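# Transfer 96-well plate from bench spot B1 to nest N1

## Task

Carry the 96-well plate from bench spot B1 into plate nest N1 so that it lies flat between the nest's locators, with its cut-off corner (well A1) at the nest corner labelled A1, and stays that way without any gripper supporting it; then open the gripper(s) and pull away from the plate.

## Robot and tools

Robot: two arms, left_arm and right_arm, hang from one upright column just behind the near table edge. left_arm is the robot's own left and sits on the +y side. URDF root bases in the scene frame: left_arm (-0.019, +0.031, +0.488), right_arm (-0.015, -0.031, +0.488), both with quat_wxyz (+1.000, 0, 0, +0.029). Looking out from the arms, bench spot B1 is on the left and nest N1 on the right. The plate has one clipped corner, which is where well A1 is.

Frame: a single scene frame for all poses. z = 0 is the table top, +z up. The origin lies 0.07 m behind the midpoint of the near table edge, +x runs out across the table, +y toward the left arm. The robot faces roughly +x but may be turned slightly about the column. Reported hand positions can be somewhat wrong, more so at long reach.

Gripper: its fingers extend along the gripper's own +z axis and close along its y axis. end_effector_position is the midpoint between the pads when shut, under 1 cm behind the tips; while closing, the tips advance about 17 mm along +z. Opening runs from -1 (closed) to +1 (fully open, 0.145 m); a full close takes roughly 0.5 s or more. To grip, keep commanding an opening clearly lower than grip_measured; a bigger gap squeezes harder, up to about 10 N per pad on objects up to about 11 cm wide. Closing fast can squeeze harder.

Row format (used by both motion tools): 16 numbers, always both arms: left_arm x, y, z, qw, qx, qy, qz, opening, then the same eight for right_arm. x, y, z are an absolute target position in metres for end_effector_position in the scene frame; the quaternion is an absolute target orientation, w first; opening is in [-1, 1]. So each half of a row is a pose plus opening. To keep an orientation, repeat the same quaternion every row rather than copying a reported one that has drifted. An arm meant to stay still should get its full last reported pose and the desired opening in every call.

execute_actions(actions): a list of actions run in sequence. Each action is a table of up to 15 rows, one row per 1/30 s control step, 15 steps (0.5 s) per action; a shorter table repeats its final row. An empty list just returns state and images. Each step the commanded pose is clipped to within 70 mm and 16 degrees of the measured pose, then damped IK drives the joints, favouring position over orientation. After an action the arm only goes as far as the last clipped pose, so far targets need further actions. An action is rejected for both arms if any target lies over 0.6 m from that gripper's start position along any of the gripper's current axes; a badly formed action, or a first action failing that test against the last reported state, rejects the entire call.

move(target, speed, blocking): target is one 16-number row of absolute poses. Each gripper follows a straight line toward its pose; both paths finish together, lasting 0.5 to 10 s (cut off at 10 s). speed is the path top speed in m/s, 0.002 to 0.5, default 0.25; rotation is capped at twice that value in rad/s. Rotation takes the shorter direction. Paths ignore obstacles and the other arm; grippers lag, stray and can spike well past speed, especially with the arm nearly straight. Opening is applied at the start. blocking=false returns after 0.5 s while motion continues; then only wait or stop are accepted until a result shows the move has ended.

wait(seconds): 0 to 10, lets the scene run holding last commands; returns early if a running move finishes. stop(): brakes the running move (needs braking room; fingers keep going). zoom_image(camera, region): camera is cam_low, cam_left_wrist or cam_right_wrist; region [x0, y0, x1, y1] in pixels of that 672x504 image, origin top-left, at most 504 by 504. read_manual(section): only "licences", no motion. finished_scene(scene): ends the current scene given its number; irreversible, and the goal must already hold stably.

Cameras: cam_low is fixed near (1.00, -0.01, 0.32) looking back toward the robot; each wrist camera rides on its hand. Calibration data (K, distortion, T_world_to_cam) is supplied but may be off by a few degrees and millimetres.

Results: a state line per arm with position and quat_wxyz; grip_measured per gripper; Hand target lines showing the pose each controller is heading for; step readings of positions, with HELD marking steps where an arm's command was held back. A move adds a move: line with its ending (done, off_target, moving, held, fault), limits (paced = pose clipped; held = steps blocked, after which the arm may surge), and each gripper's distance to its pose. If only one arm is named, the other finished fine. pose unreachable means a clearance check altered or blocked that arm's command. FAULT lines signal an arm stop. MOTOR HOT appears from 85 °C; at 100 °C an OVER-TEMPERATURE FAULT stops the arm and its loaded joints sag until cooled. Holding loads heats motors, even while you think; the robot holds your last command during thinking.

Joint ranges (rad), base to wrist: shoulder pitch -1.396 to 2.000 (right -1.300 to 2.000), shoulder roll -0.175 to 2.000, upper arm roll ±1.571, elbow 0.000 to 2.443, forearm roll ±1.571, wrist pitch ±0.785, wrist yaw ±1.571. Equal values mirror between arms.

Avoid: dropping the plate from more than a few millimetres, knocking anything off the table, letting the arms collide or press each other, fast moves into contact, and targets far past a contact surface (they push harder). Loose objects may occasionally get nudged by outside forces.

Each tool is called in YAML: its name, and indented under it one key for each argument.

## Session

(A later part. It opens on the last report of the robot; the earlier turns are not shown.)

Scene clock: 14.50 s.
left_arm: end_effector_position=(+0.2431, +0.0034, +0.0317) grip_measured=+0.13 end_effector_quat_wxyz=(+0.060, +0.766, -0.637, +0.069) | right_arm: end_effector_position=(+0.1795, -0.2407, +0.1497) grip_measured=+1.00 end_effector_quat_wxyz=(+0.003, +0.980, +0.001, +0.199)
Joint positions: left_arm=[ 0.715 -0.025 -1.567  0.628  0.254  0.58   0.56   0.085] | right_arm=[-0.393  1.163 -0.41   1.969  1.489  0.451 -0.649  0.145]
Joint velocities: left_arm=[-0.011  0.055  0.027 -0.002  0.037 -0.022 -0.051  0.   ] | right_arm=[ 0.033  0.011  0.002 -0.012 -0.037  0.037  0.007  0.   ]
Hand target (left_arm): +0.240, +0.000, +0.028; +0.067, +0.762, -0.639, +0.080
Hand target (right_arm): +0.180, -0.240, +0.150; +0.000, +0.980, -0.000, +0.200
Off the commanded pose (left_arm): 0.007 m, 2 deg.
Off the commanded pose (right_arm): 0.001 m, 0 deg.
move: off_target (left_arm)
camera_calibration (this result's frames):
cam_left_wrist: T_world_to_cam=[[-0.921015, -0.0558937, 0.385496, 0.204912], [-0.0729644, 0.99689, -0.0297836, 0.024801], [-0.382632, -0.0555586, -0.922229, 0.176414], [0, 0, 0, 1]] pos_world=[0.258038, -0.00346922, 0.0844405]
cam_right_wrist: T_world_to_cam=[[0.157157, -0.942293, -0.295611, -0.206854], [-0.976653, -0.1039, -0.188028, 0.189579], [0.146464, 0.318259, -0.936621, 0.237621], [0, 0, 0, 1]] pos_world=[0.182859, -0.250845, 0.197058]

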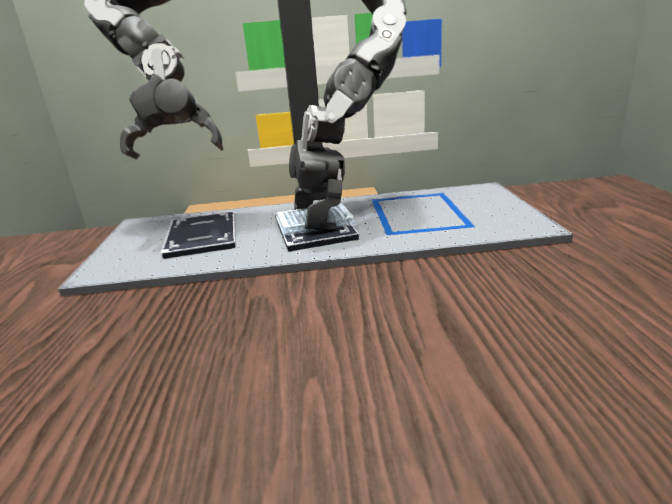

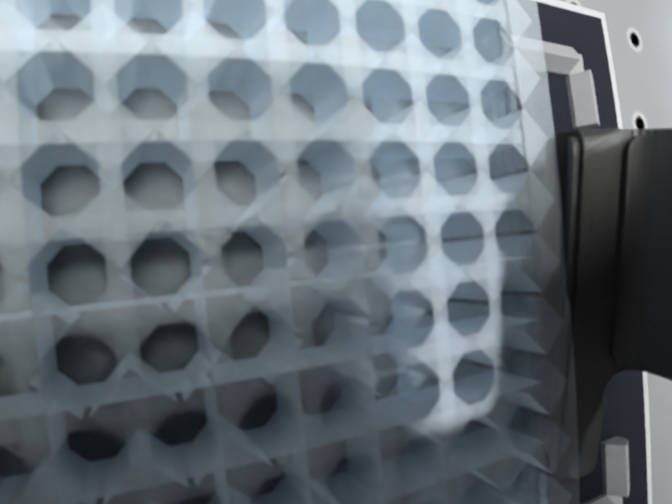

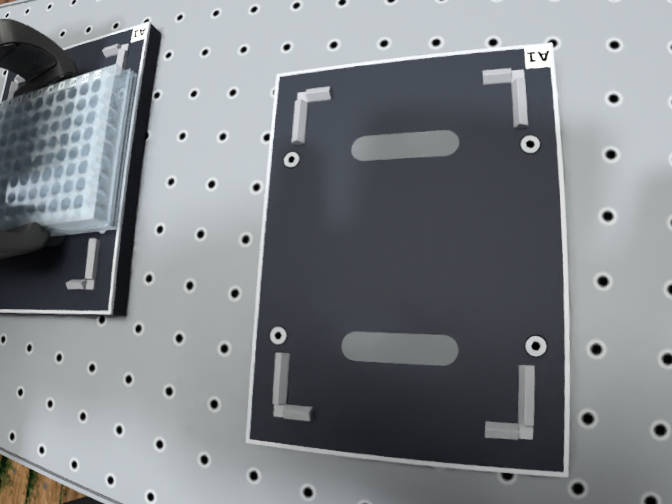

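move:
  target: [0.242,0.003,0.032,0.0675,0.762,-0.639,0.08,0.45,0.18,-0.24,0.15,0,0.978,0,0.2,1]

move:
  target: [0.242,0.01,0.07,0.0675,0.762,-0.639,0.08,0.45,0.2,-0.22,0.11,-0.03,0.95,0.28,0.13,0.6]

move:
  target: [0.22,0.27,0.1,0.0675,0.762,-0.639,0.08,0.45,0.24,0.005,0.075,-0.08,0.639,0.762,0.0675,0.6]
  speed: 0.35

zoom_image:
  camera: "cam_low"
  region: [240, 140, 400, 260]

Scene clock: 15.53 s.
left_arm: end_effector_position=(+0.2421, +0.0034, +0.0321) grip_measured=+0.45 end_effector_quat_wxyz=(+0.067, +0.761, -0.640, +0.078) | right_arm: end_effector_position=(+0.1795, -0.2407, +0.1497) grip_measured=+1.00 end_effector_quat_wxyz=(+0.003, +0.980, +0.001, +0.199)
Joint positions: left_arm=[ 0.712 -0.005 -1.567  0.653  0.256  0.561  0.555  0.108] | right_arm=[-0.393  1.163 -0.41   1.969  1.489  0.451 -0.649  0.145]
Joint velocities: left_arm=[-0.033 -0.055  0.002  0.002 -0.007 -0.007  0.007 -0.   ] | right_arm=[ 0.033 -0.033 -0.022  0.002 -0.051  0.066  0.051  0.   ]
Hand target (left_arm): +0.242, +0.003, +0.032; +0.068, +0.762, -0.639, +0.080
Hand target (right_arm): +0.180, -0.240, +0.150; +0.000, +0.980, -0.000, +0.200
Off the commanded pose (left_arm): 0.000 m, 0 deg.
Off the commanded pose (right_arm): 0.001 m, 0 deg.
move: done
camera_calibration (this result's frames):
cam_left_wrist: T_world_to_cam=[[-0.923531, -0.038181, 0.381619, 0.204529], [-0.0618981, 0.996826, -0.0500628, 0.0226723], [-0.378497, -0.0698561, -0.922963, 0.175483], [0, 0, 0, 1]] pos_world=[0.256712, -0.00253264, 0.0850465]
cam_right_wrist: T_world_to_cam=[[0.157157, -0.942293, -0.295611, -0.206854], [-0.976653, -0.1039, -0.188028, 0.189579], [0.146464, 0.318259, -0.936621, 0.237621], [0, 0, 0, 1]] pos_world=[0.182859, -0.250845, 0.197058]

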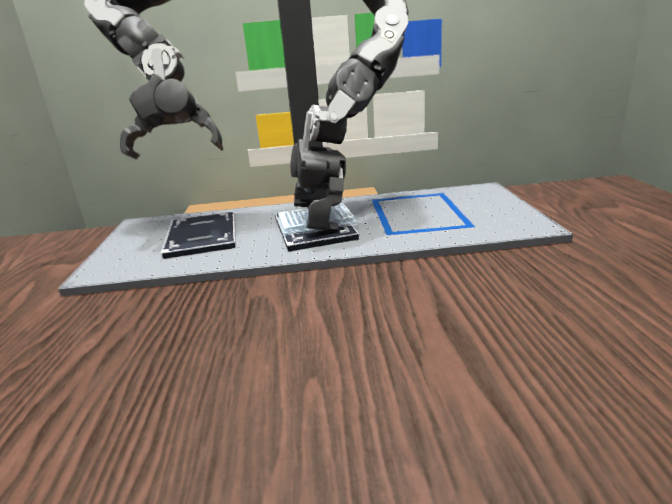

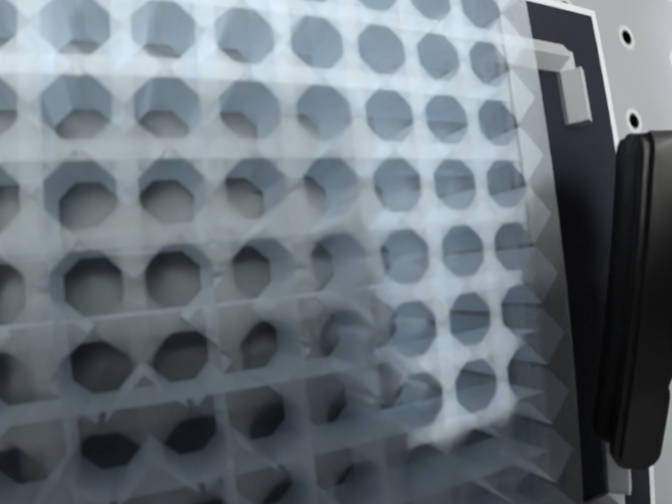

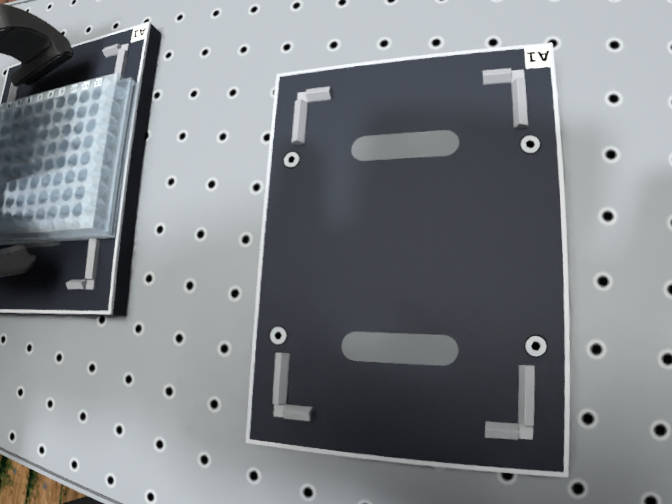

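Scene clock: 17.07 s.
left_arm: end_effector_position=(+0.2409, +0.0092, +0.0682) grip_measured=+0.45 end_effector_quat_wxyz=(+0.068, +0.762, -0.640, +0.080) | right_arm: end_effector_position=(+0.2013, -0.2211, +0.1102) grip_measured=+0.60 end_effector_quat_wxyz=(-0.028, +0.950, +0.281, +0.136)
Joint positions: left_arm=[ 0.767  0.148 -1.554  0.977  0.288  0.736  0.555  0.108] | right_arm=[ 0.169  1.1   -0.943  1.671  0.989  0.691 -0.091  0.119]
Joint velocities: left_arm=[ 0.011 -0.033 -0.002  0.007 -0.007 -0.022 -0.051 -0.   ] | right_arm=[ 0.033 -0.033  0.012  0.012  0.007 -0.066  0.007 -0.   ]
Hand target (left_arm): +0.242, +0.009, +0.069; +0.068, +0.763, -0.638, +0.080
Hand target (right_arm): +0.201, -0.221, +0.110; -0.030, +0.950, +0.282, +0.134
Off the commanded pose (left_arm): 0.002 m, 0 deg.
Off the commanded pose (right_arm): 0.002 m, 1 deg.
move: done
camera_calibration (this result's frames):
cam_left_wrist: T_world_to_cam=[[-0.924243, -0.037537, 0.379955, 0.190063], [-0.0630318, 0.996502, -0.0548776, 0.0192776], [-0.376566, -0.0746695, -0.923376, 0.208337], [0, 0, 0, 1]] pos_world=[0.255332, 0.00348065, 0.121216]
cam_right_wrist: T_world_to_cam=[[0.611915, -0.733139, -0.296763, -0.248613], [-0.778861, -0.623838, -0.0648213, 0.0371111], [-0.137609, 0.270802, -0.952749, 0.239615], [0, 0, 0, 1]] pos_world=[0.214007, -0.224004, 0.156919]

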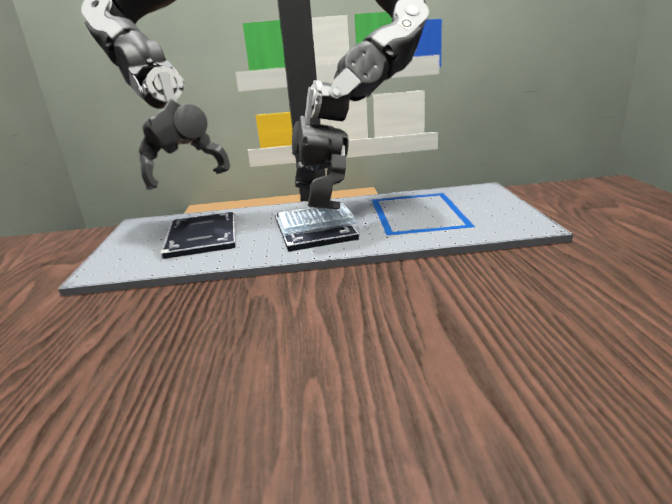

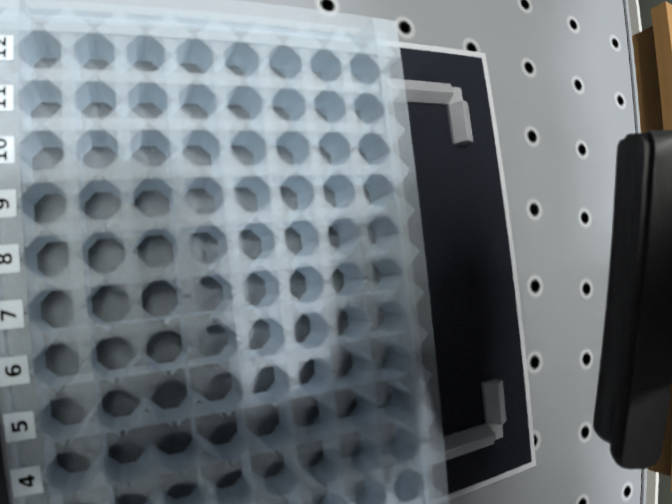

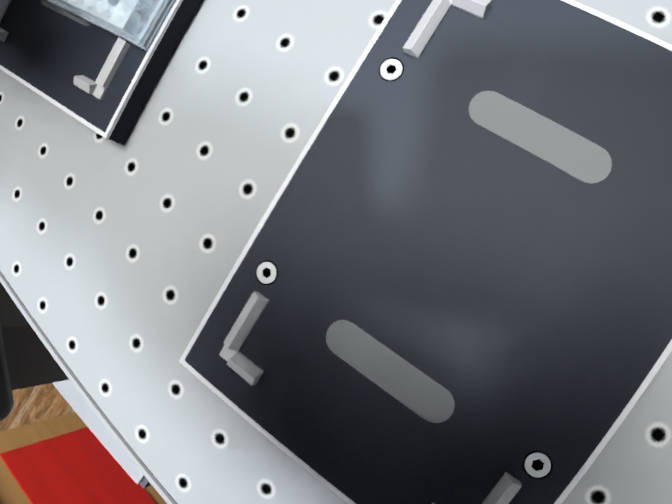

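Scene clock: 19.17 s.
left_arm: end_effector_position=(+0.2165, +0.2715, +0.1007) grip_measured=+0.45 end_effector_quat_wxyz=(+0.070, +0.766, -0.635, +0.077) | right_arm: end_effector_position=(+0.2421, +0.0056, +0.0733) grip_measured=+0.60 end_effector_quat_wxyz=(-0.080, +0.638, +0.762, +0.077)
Joint positions: left_arm=[ 0.824  0.972 -1.567  1.184  0.241  0.159  0.78   0.108] | right_arm=[ 0.801  0.212 -1.579  1.018  0.1    0.563  0.733  0.119]
Joint velocities: left_arm=[ 0.011 -0.055  0.002 -0.022 -0.022  0.022  0.022 -0.   ] | right_arm=[-0.033 -0.011  0.007 -0.002 -0.022  0.037 -0.037 -0.   ]
Hand target (left_arm): +0.217, +0.270, +0.101; +0.073, +0.764, -0.636, +0.077
Hand target (right_arm): +0.242, +0.005, +0.074; -0.081, +0.636, +0.764, +0.075
Off the commanded pose (left_arm): 0.004 m, 1 deg.
Off the commanded pose (right_arm): 0.003 m, 1 deg.
joint sent to its limit (right arm) — the command would take joint 3 (upper arm roll) past its lower limit, so that joint was sent only as far as its limit.
move: off_target (left_arm)
camera_calibration (this result's frames):
cam_left_wrist: T_world_to_cam=[[-0.920049, -0.0482382, 0.388822, 0.166155], [-0.0752722, 0.995668, -0.0545878, -0.239015], [-0.384505, -0.0794909, -0.919694, 0.251327], [0, 0, 0, 1]] pos_world=[0.231516, 0.265973, 0.153492]
cam_right_wrist: T_world_to_cam=[[0.91339, 0.2626, -0.311062, -0.19582], [0.273045, -0.961946, -0.0103209, -0.048871], [-0.301935, -0.0755068, -0.950334, 0.190273], [0, 0, 0, 1]] pos_world=[0.249654, 0.018778, 0.119406]

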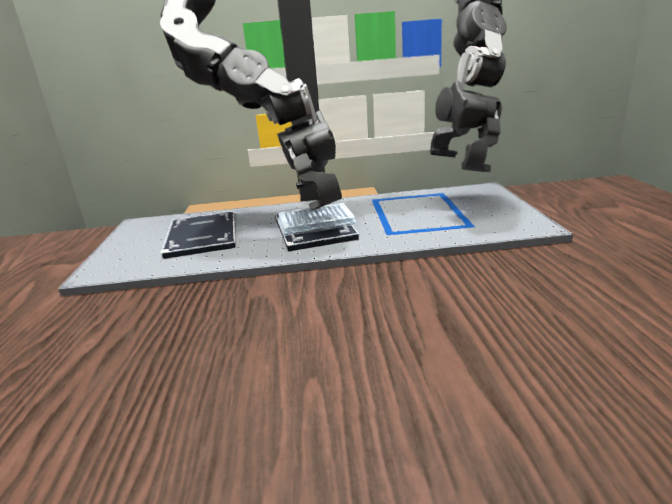

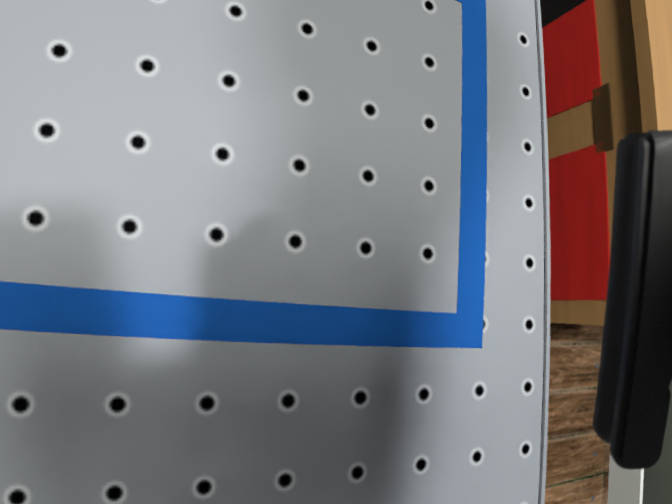

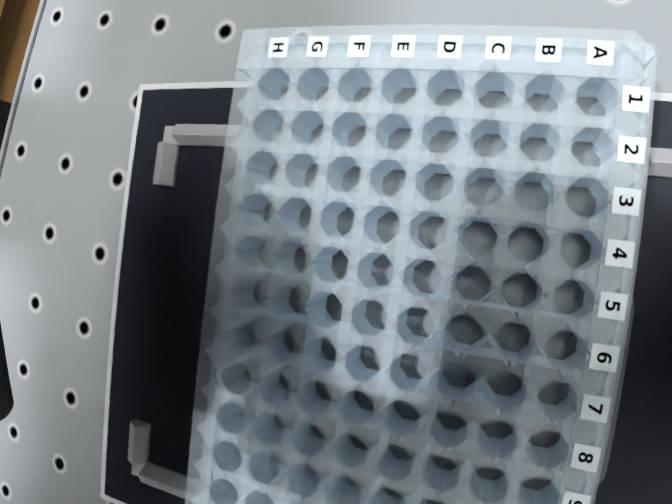

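Region (240, 140, 400, 260) of cam_low's 672x504 image, scaled by 3.150, with more detail than that image has; it fills the top 378 rows of this view, and the rest is white.

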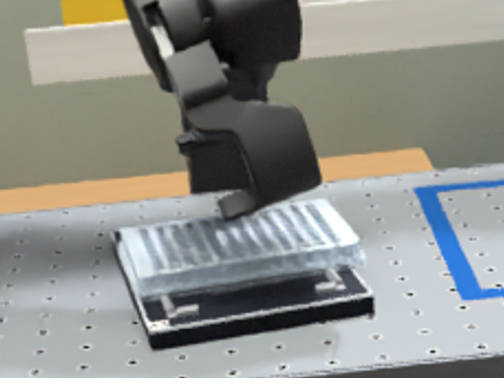

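move:
  target: [0.217,0.27,0.1,0.07,0.766,-0.635,0.077,0.45,0.235,-0.003,0.029,-0.06,0.661,0.747,0.053,0.45]
  speed: 0.06

zoom_image:
  camera: "cam_low"
  region: [240, 140, 400, 260]

Scene clock: 20.40 s.
left_arm: end_effector_position=(+0.2167, +0.2706, +0.1005) grip_measured=+0.45 end_effector_quat_wxyz=(+0.071, +0.765, -0.635, +0.077) | right_arm: end_effector_position=(+0.2341, -0.0035, +0.0295) grip_measured=+0.45 end_effector_quat_wxyz=(-0.062, +0.660, +0.747, +0.050)
Joint positions: left_arm=[ 0.824  0.97  -1.567  1.184  0.241  0.16   0.78   0.108] | right_arm=[ 0.71   0.094 -1.579  0.75   0.072  0.493  0.68   0.108]
Joint velocities: left_arm=[-0.011  0.011  0.017  0.007 -0.051  0.066 -0.051 -0.   ] | right_arm=[-0.011  0.055  0.007  0.007  0.051 -0.066  0.007 -0.   ]
Hand target (left_arm): +0.217, +0.270, +0.100; +0.070, +0.766, -0.635, +0.077
Hand target (right_arm): +0.235, -0.003, +0.029; -0.060, +0.660, +0.747, +0.053
Off the commanded pose (left_arm): 0.001 m, 0 deg.
Off the commanded pose (right_arm): 0.001 m, 0 deg.
move: done
camera_calibration (this result's frames):
cam_left_wrist: T_world_to_cam=[[-0.920004, -0.0471077, 0.389067, 0.166036], [-0.0743874, 0.995693, -0.0553425, -0.238256], [-0.384784, -0.079857, -0.919546, 0.251309], [0, 0, 0, 1]] pos_world=[0.23173, 0.26512, 0.153305]
cam_right_wrist: T_world_to_cam=[[0.92153, 0.194047, -0.336345, -0.201226], [0.223291, -0.97346, 0.0501624, -0.046058], [-0.317684, -0.121329, -0.940402, 0.148803], [0, 0, 0, 1]] pos_world=[0.242993, 0.0122659, 0.0745637]

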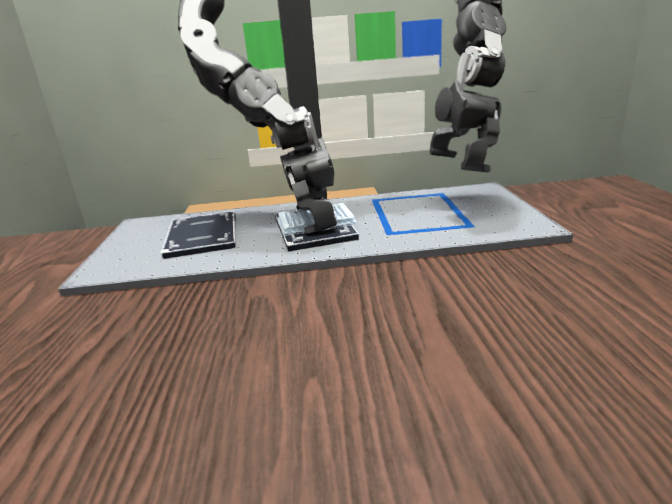

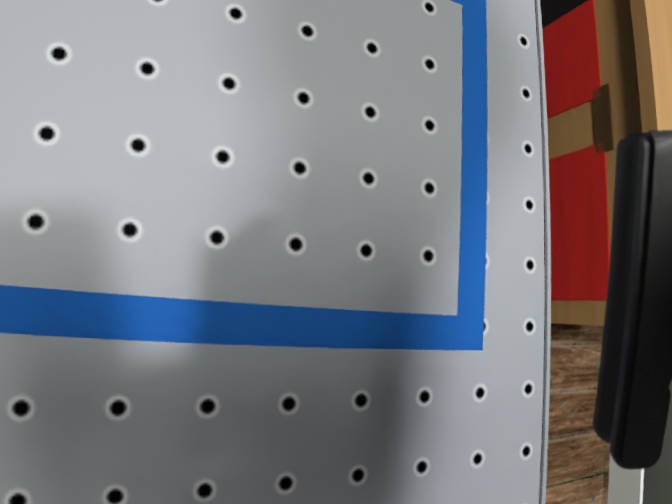

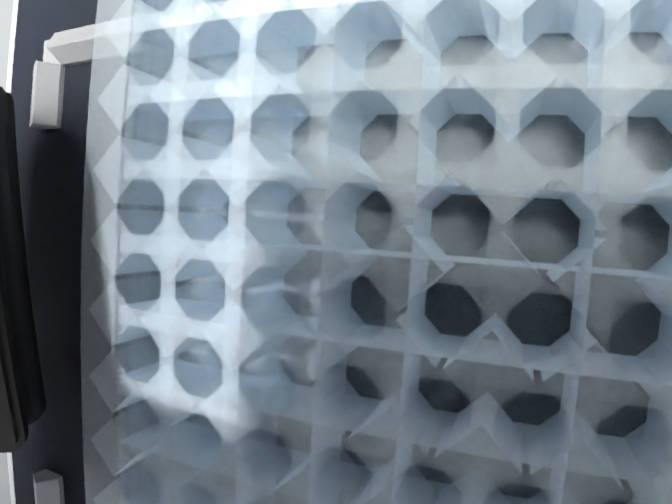

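Region (240, 140, 400, 260) of cam_low's 672x504 image, scaled by 3.150, with more detail than that image has; it fills the top 378 rows of this view, and the rest is white.

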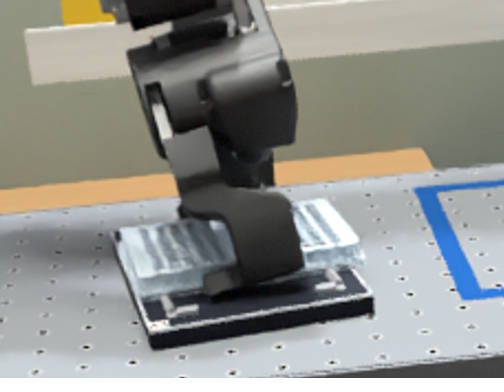

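move:
  target: [0.217,0.27,0.1,0.07,0.766,-0.635,0.077,0.45,0.235,-0.003,0.028,-0.06,0.661,0.747,0.053,-0.4]

move:
  target: [0.217,0.27,0.1,0.07,0.766,-0.635,0.077,0.45,0.235,-0.003,0.055,-0.06,0.661,0.747,0.053,-0.4]
  speed: 0.06

Scene clock: 21.30 s.
left_arm: end_effector_position=(+0.2167, +0.2706, +0.1005) grip_measured=+0.45 end_effector_quat_wxyz=(+0.071, +0.765, -0.635, +0.077) | right_arm: end_effector_position=(+0.2378, -0.0034, +0.0299) grip_measured=+0.13 end_effector_quat_wxyz=(-0.055, +0.660, +0.747, +0.054)
Joint positions: left_arm=[ 0.824  0.97  -1.567  1.184  0.241  0.16   0.78   0.108] | right_arm=[ 0.712  0.089 -1.577  0.743  0.065  0.492  0.673  0.085]
Joint velocities: left_arm=[ 0.011  0.077 -0.007 -0.002  0.125 -0.022  0.051  0.   ] | right_arm=[ 0.011  0.055 -0.002 -0.007 -0.037  0.037 -0.081  0.   ]
Hand target (left_arm): +0.217, +0.270, +0.100; +0.070, +0.766, -0.635, +0.077
Hand target (right_arm): +0.235, -0.003, +0.028; -0.060, +0.661, +0.746, +0.053
Off the commanded pose (left_arm): 0.001 m, 0 deg.
Off the commanded pose (right_arm): 0.003 m, 1 deg.
move: done
camera_calibration (this result's frames):
cam_left_wrist: T_world_to_cam=[[-0.920004, -0.0471077, 0.389067, 0.166036], [-0.0743874, 0.995693, -0.0553425, -0.238256], [-0.384784, -0.079857, -0.919546, 0.251309], [0, 0, 0, 1]] pos_world=[0.23173, 0.26512, 0.153305]
cam_right_wrist: T_world_to_cam=[[0.926461, 0.192857, -0.323227, -0.206096], [0.222277, -0.973354, 0.0563473, -0.0467691], [-0.303747, -0.124049, -0.944642, 0.147149], [0, 0, 0, 1]] pos_world=[0.246031, 0.0124777, 0.0750227]

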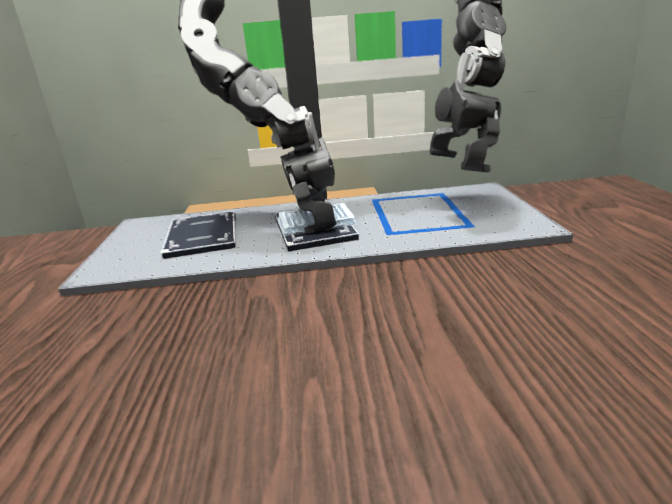

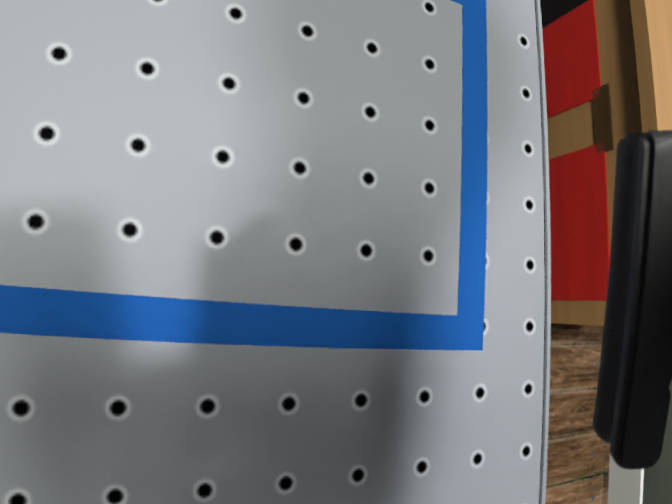

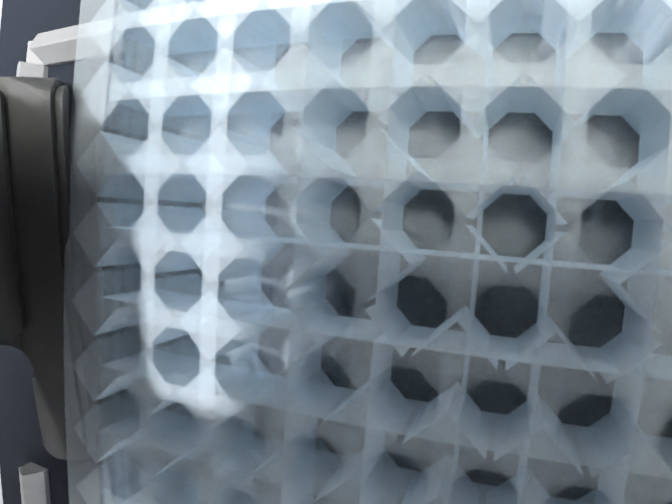

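Scene clock: 22.00 s.
left_arm: end_effector_position=(+0.2167, +0.2706, +0.1005) grip_measured=+0.45 end_effector_quat_wxyz=(+0.071, +0.765, -0.635, +0.077) | right_arm: end_effector_position=(+0.2350, -0.0030, +0.0539) grip_measured=+0.13 end_effector_quat_wxyz=(-0.058, +0.660, +0.747, +0.055)
Joint positions: left_arm=[ 0.824  0.97  -1.567  1.184  0.241  0.16   0.78   0.108] | right_arm=[ 0.75   0.179 -1.577  0.95   0.082  0.607  0.697  0.085]
Joint velocities: left_arm=[ 0.011  0.011 -0.007 -0.002  0.037 -0.007 -0.007 -0.   ] | right_arm=[ 0.033  0.055 -0.012  0.002  0.007 -0.022 -0.066 -0.   ]
Hand target (left_arm): +0.217, +0.270, +0.100; +0.070, +0.766, -0.635, +0.077
Hand target (right_arm): +0.235, -0.003, +0.055; -0.060, +0.661, +0.746, +0.053
Off the commanded pose (left_arm): 0.001 m, 0 deg.
Off the commanded pose (right_arm): 0.001 m, 0 deg.
move: done
camera_calibration (this result's frames):
cam_left_wrist: T_world_to_cam=[[-0.919951, -0.0474472, 0.389151, 0.166105], [-0.0746514, 0.995688, -0.0550765, -0.238267], [-0.38486, -0.0797184, -0.919526, 0.251278], [0, 0, 0, 1]] pos_world=[0.231728, 0.265152, 0.153294]
cam_right_wrist: T_world_to_cam=[[0.925133, 0.194659, -0.32594, -0.195362], [0.222559, -0.973624, 0.0502293, -0.0467856], [-0.307565, -0.11901, -0.944055, 0.16993], [0, 0, 0, 1]] pos_world=[0.243413, 0.0127006, 0.0990966]

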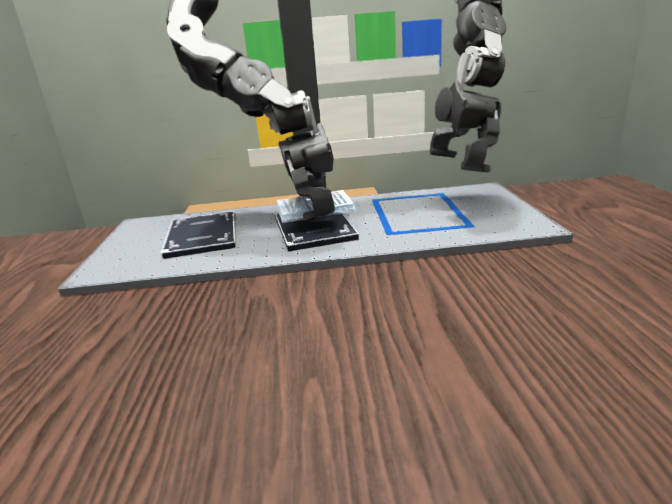

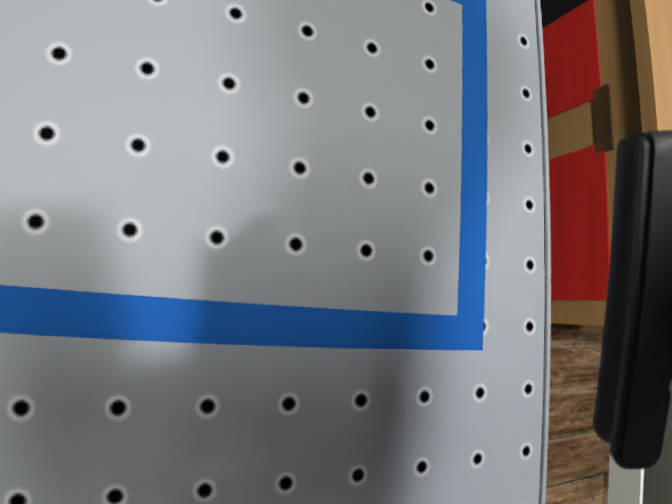

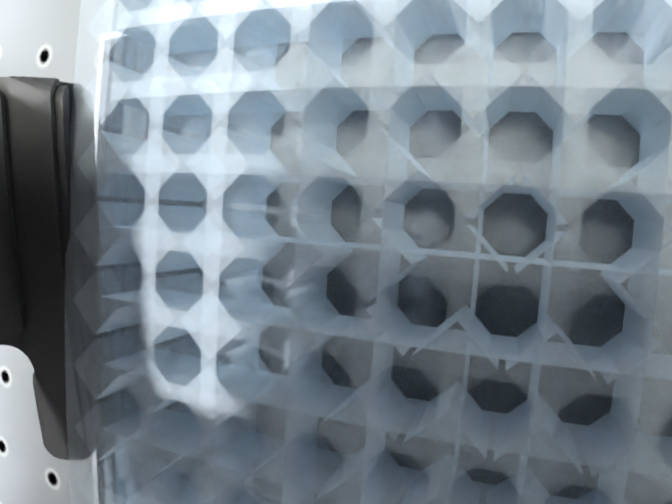

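move:
  target: [0.27,-0.01,0.13,0.272,0.694,-0.583,0.324,1,0.217,-0.217,0.045,-0.004,0.9955,0.052,0.08,-0.4]
  speed: 0.3

zoom_image:
  camera: "cam_low"
  region: [140, 180, 260, 270]

Scene clock: 25.30 s.
left_arm: end_effector_position=(+0.2710, -0.0125, +0.1262) grip_measured=+1.00 end_effector_quat_wxyz=(+0.272, +0.690, -0.589, +0.321) | right_arm: end_effector_position=(+0.2137, -0.2171, +0.0462) grip_measured=+0.13 end_effector_quat_wxyz=(+0.003, +0.996, +0.053, +0.071)
Joint positions: left_arm=[ 0.735  0.346 -1.394  1.034  0.496  0.082  0.596  0.145] | right_arm=[ 0.225  0.755 -0.9    1.279  1.335  0.734 -0.447  0.085]
Joint velocities: left_arm=[ 0.011 -0.077  0.017 -0.012 -0.081 -0.081  0.022  0.   ] | right_arm=[-0.077  0.011  0.002  0.007 -0.066 -0.007  0.022 -0.   ]
Hand target (left_arm): +0.272, -0.012, +0.126; +0.271, +0.692, -0.586, +0.323
Hand target (right_arm): +0.215, -0.218, +0.046; +0.005, +0.996, +0.050, +0.073
Off the commanded pose (left_arm): 0.005 m, 1 deg.
Off the commanded pose (right_arm): 0.004 m, 1 deg.
move: off_target (left_arm, right_arm)
camera_calibration (this result's frames):
cam_left_wrist: T_world_to_cam=[[-0.958335, 0.179577, 0.22214, 0.226944], [-0.00808471, 0.760309, -0.649511, 0.103164], [-0.285533, -0.624245, -0.727179, 0.215254], [0, 0, 0, 1]] pos_world=[0.279785, 0.0151808, 0.173121]
cam_right_wrist: T_world_to_cam=[[0.172641, -0.931902, -0.318989, -0.220591], [-0.976398, -0.204583, 0.0692359, 0.172146], [-0.129781, 0.299507, -0.945226, 0.183479], [0, 0, 0, 1]] pos_world=[0.229977, -0.225304, 0.0911444]

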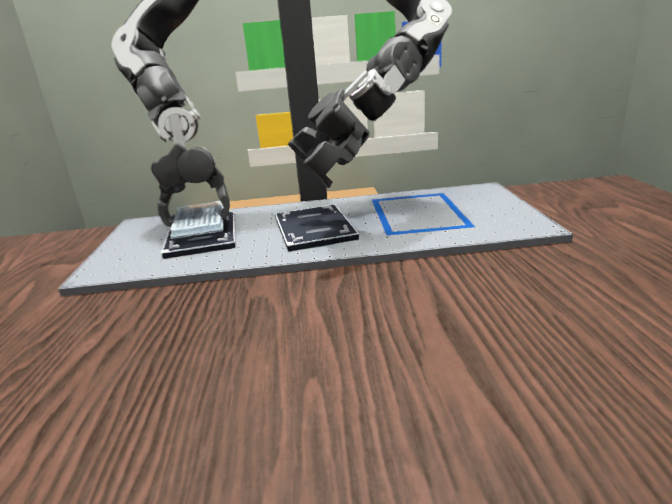

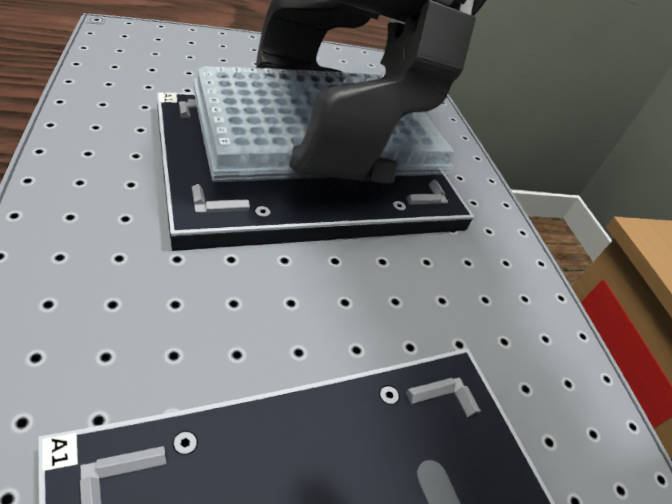

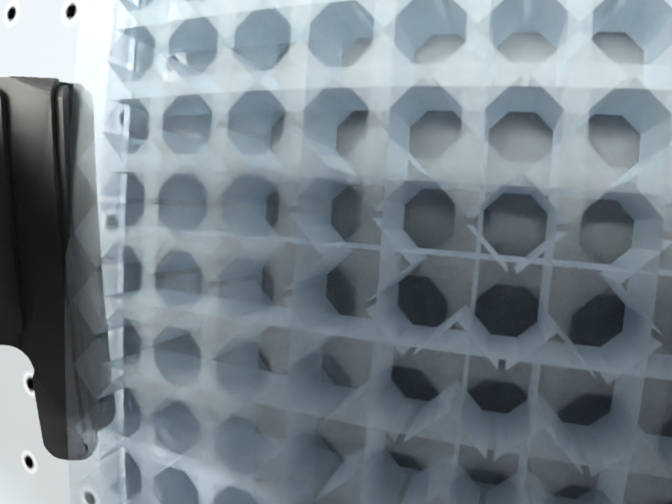

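Region (140, 180, 260, 270) of cam_low's 672x504 image, scaled by 4.200, with more detail than that image has; it fills the top 378 rows of this view, and the rest is white.

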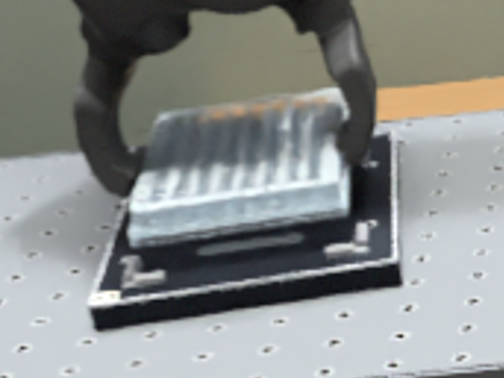

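Good view.

move:
  target: [0.27,-0.012,0.126,0.272,0.694,-0.583,0.324,1,0.217,-0.217,0.037,-0.004,0.9955,0.052,0.08,-0.4]
  speed: 0.02

zoom_image:
  camera: "cam_low"
  region: [140, 180, 260, 270]

zoom_image:
  camera: "cam_left_wrist"
  region: [140, 50, 480, 250]

Scene clock: 26.33 s.
left_arm: end_effector_position=(+0.2699, -0.0123, +0.1263) grip_measured=+1.00 end_effector_quat_wxyz=(+0.273, +0.692, -0.585, +0.323) | right_arm: end_effector_position=(+0.2160, -0.2186, +0.0370) grip_measured=+0.13 end_effector_quat_wxyz=(-0.001, +0.996, +0.052, +0.078)
Joint positions: left_arm=[ 0.729  0.353 -1.394  1.044  0.503  0.082  0.586  0.145] | right_arm=[ 0.23   0.73  -0.906  1.214  1.285  0.702 -0.385  0.085]
Joint velocities: left_arm=[-0.011 -0.011 -0.002  0.007  0.007 -0.007 -0.022  0.   ] | right_arm=[-0.033 -0.055 -0.002 -0.007 -0.095  0.081 -0.007 -0.   ]
Hand target (left_arm): +0.270, -0.012, +0.126; +0.272, +0.694, -0.583, +0.324
Hand target (right_arm): +0.217, -0.217, +0.037; -0.004, +0.995, +0.052, +0.080
Off the commanded pose (left_arm): 0.000 m, 0 deg.
Off the commanded pose (right_arm): 0.002 m, 0 deg.
move: done
camera_calibration (this result's frames):
cam_left_wrist: T_world_to_cam=[[-0.959488, 0.173023, 0.222364, 0.226075], [-0.0151239, 0.756459, -0.653866, 0.105442], [-0.281343, -0.63074, -0.723197, 0.213433], [0, 0, 0, 1]] pos_world=[0.278559, 0.0157423, 0.173028]
cam_right_wrist: T_world_to_cam=[[0.175388, -0.929381, -0.324793, -0.225088], [-0.977614, -0.203361, 0.0539991, 0.175858], [-0.116236, 0.308051, -0.944242, 0.174393], [0, 0, 0, 1]] pos_world=[0.23167, -0.227151, 0.0820659]

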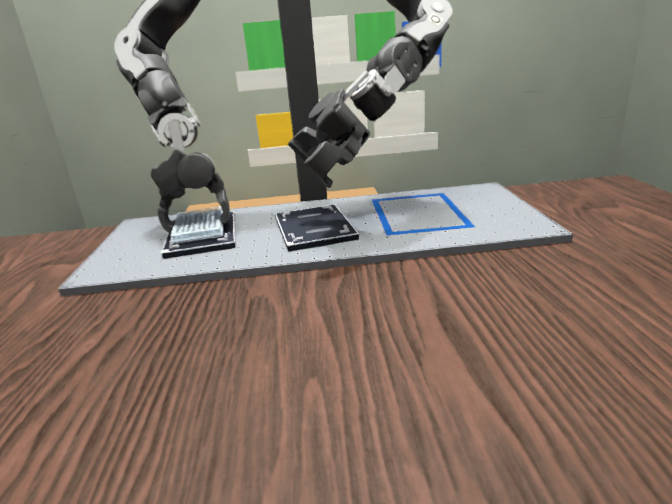

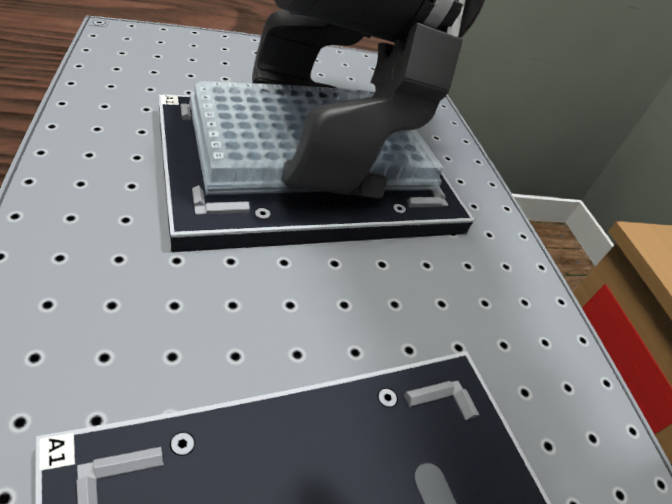

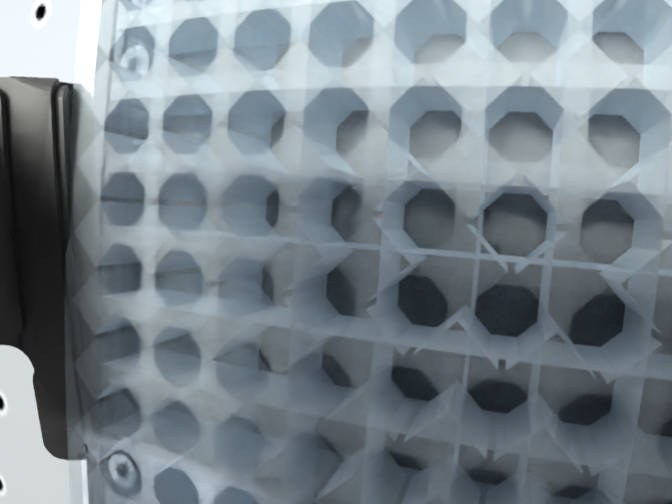

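Region (140, 180, 260, 270) of cam_low's 672x504 image, scaled by 4.200, with more detail than that image has; it fills the top 378 rows of this view, and the rest is white.

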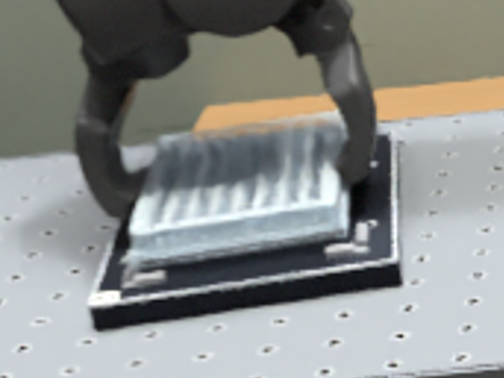

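Region (140, 50, 480, 250) of cam_left_wrist's 672x504 image, scaled by 1.482, with more detail than that image has; it fills the top 296 rows of this view, and the rest is white.

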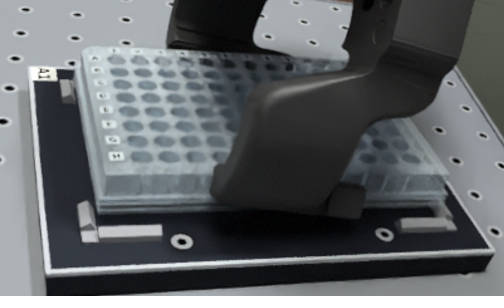

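move:
  target: [0.27,-0.012,0.126,0.272,0.694,-0.583,0.324,1,0.217,-0.216,0.032,0.01,0.9955,0.052,0.08,-0.4]
  speed: 0.015

zoom_image:
  camera: "cam_low"
  region: [140, 180, 260, 270]

zoom_image:
  camera: "cam_left_wrist"
  region: [140, 50, 480, 250]

Scene clock: 27.60 s.
left_arm: end_effector_position=(+0.2699, -0.0121, +0.1262) grip_measured=+1.00 end_effector_quat_wxyz=(+0.273, +0.692, -0.585, +0.323) | right_arm: end_effector_position=(+0.2160, -0.2162, +0.0320) grip_measured=+0.13 end_effector_quat_wxyz=(+0.009, +0.995, +0.053, +0.079)
Joint positions: left_arm=[ 0.729  0.353 -1.394  1.044  0.503  0.082  0.586  0.145] | right_arm=[ 0.23   0.7   -0.906  1.19   1.265  0.697 -0.404  0.085]
Joint velocities: left_arm=[-0.011  0.055 -0.012  0.007 -0.022 -0.081  0.007  0.   ] | right_arm=[ 0.011  0.011  0.012 -0.007 -0.022  0.007 -0.066  0.   ]
Hand target (left_arm): +0.270, -0.012, +0.126; +0.272, +0.694, -0.583, +0.324
Hand target (right_arm): +0.217, -0.216, +0.032; +0.010, +0.995, +0.052, +0.080
Off the commanded pose (left_arm): 0.000 m, 0 deg.
Off the commanded pose (right_arm): 0.001 m, 0 deg.
move: done
camera_calibration (this result's frames):
cam_left_wrist: T_world_to_cam=[[-0.95951, 0.1726, 0.2226, 0.226057], [-0.0156091, 0.756474, -0.653838, 0.105436], [-0.281243, -0.630838, -0.72315, 0.213488], [0, 0, 0, 1]] pos_world=[0.278592, 0.0158994, 0.173001]
cam_right_wrist: T_world_to_cam=[[0.176303, -0.935494, -0.306215, -0.226613], [-0.977615, -0.202701, 0.0563972, 0.176622], [-0.11483, 0.289418, -0.95029, 0.164889], [0, 0, 0, 1]] pos_world=[0.231555, -0.223915, 0.0773394]

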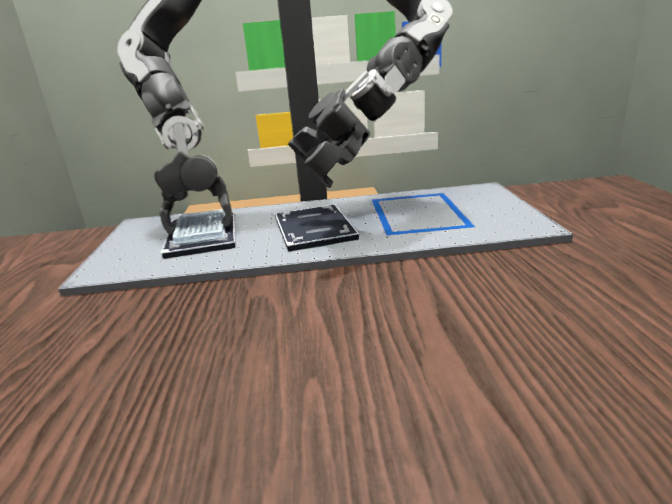

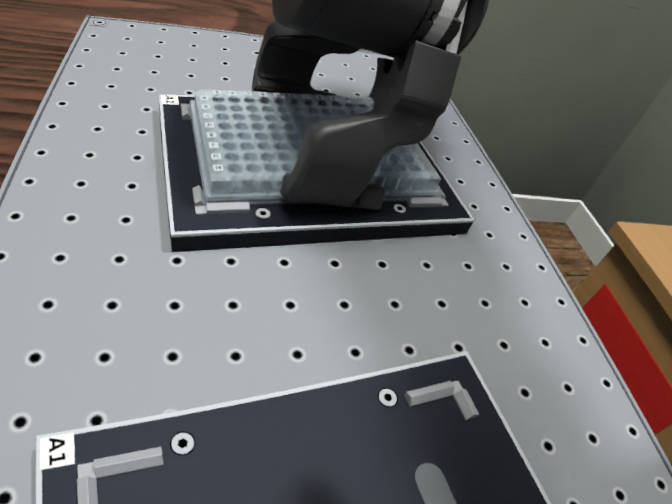

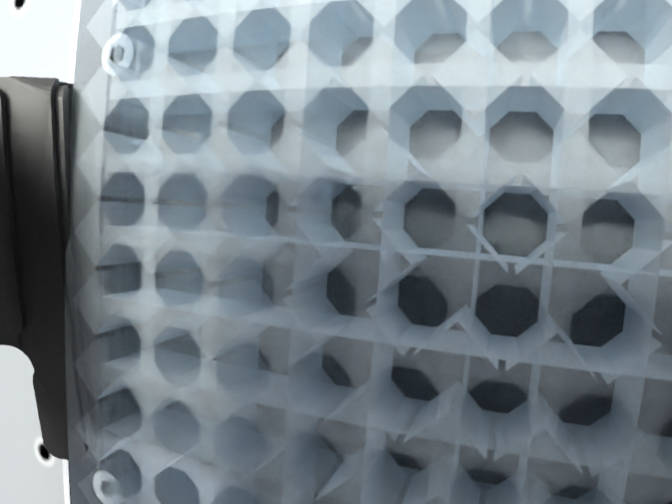

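Region (140, 180, 260, 270) of cam_low's 672x504 image, scaled by 4.200, with more detail than that image has; it fills the top 378 rows of this view, and the rest is white.

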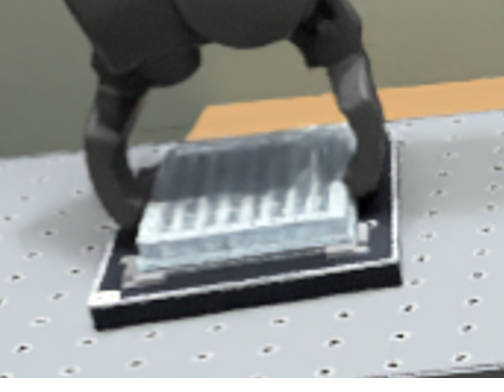

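Region (140, 50, 480, 250) of cam_left_wrist's 672x504 image, scaled by 1.482, with more detail than that image has; it fills the top 296 rows of this view, and the rest is white.

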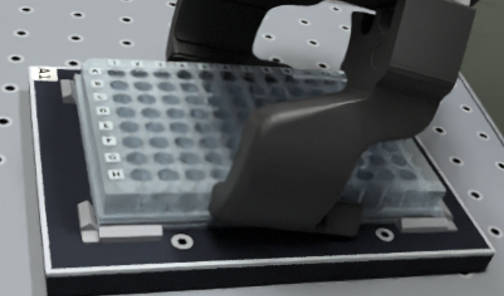

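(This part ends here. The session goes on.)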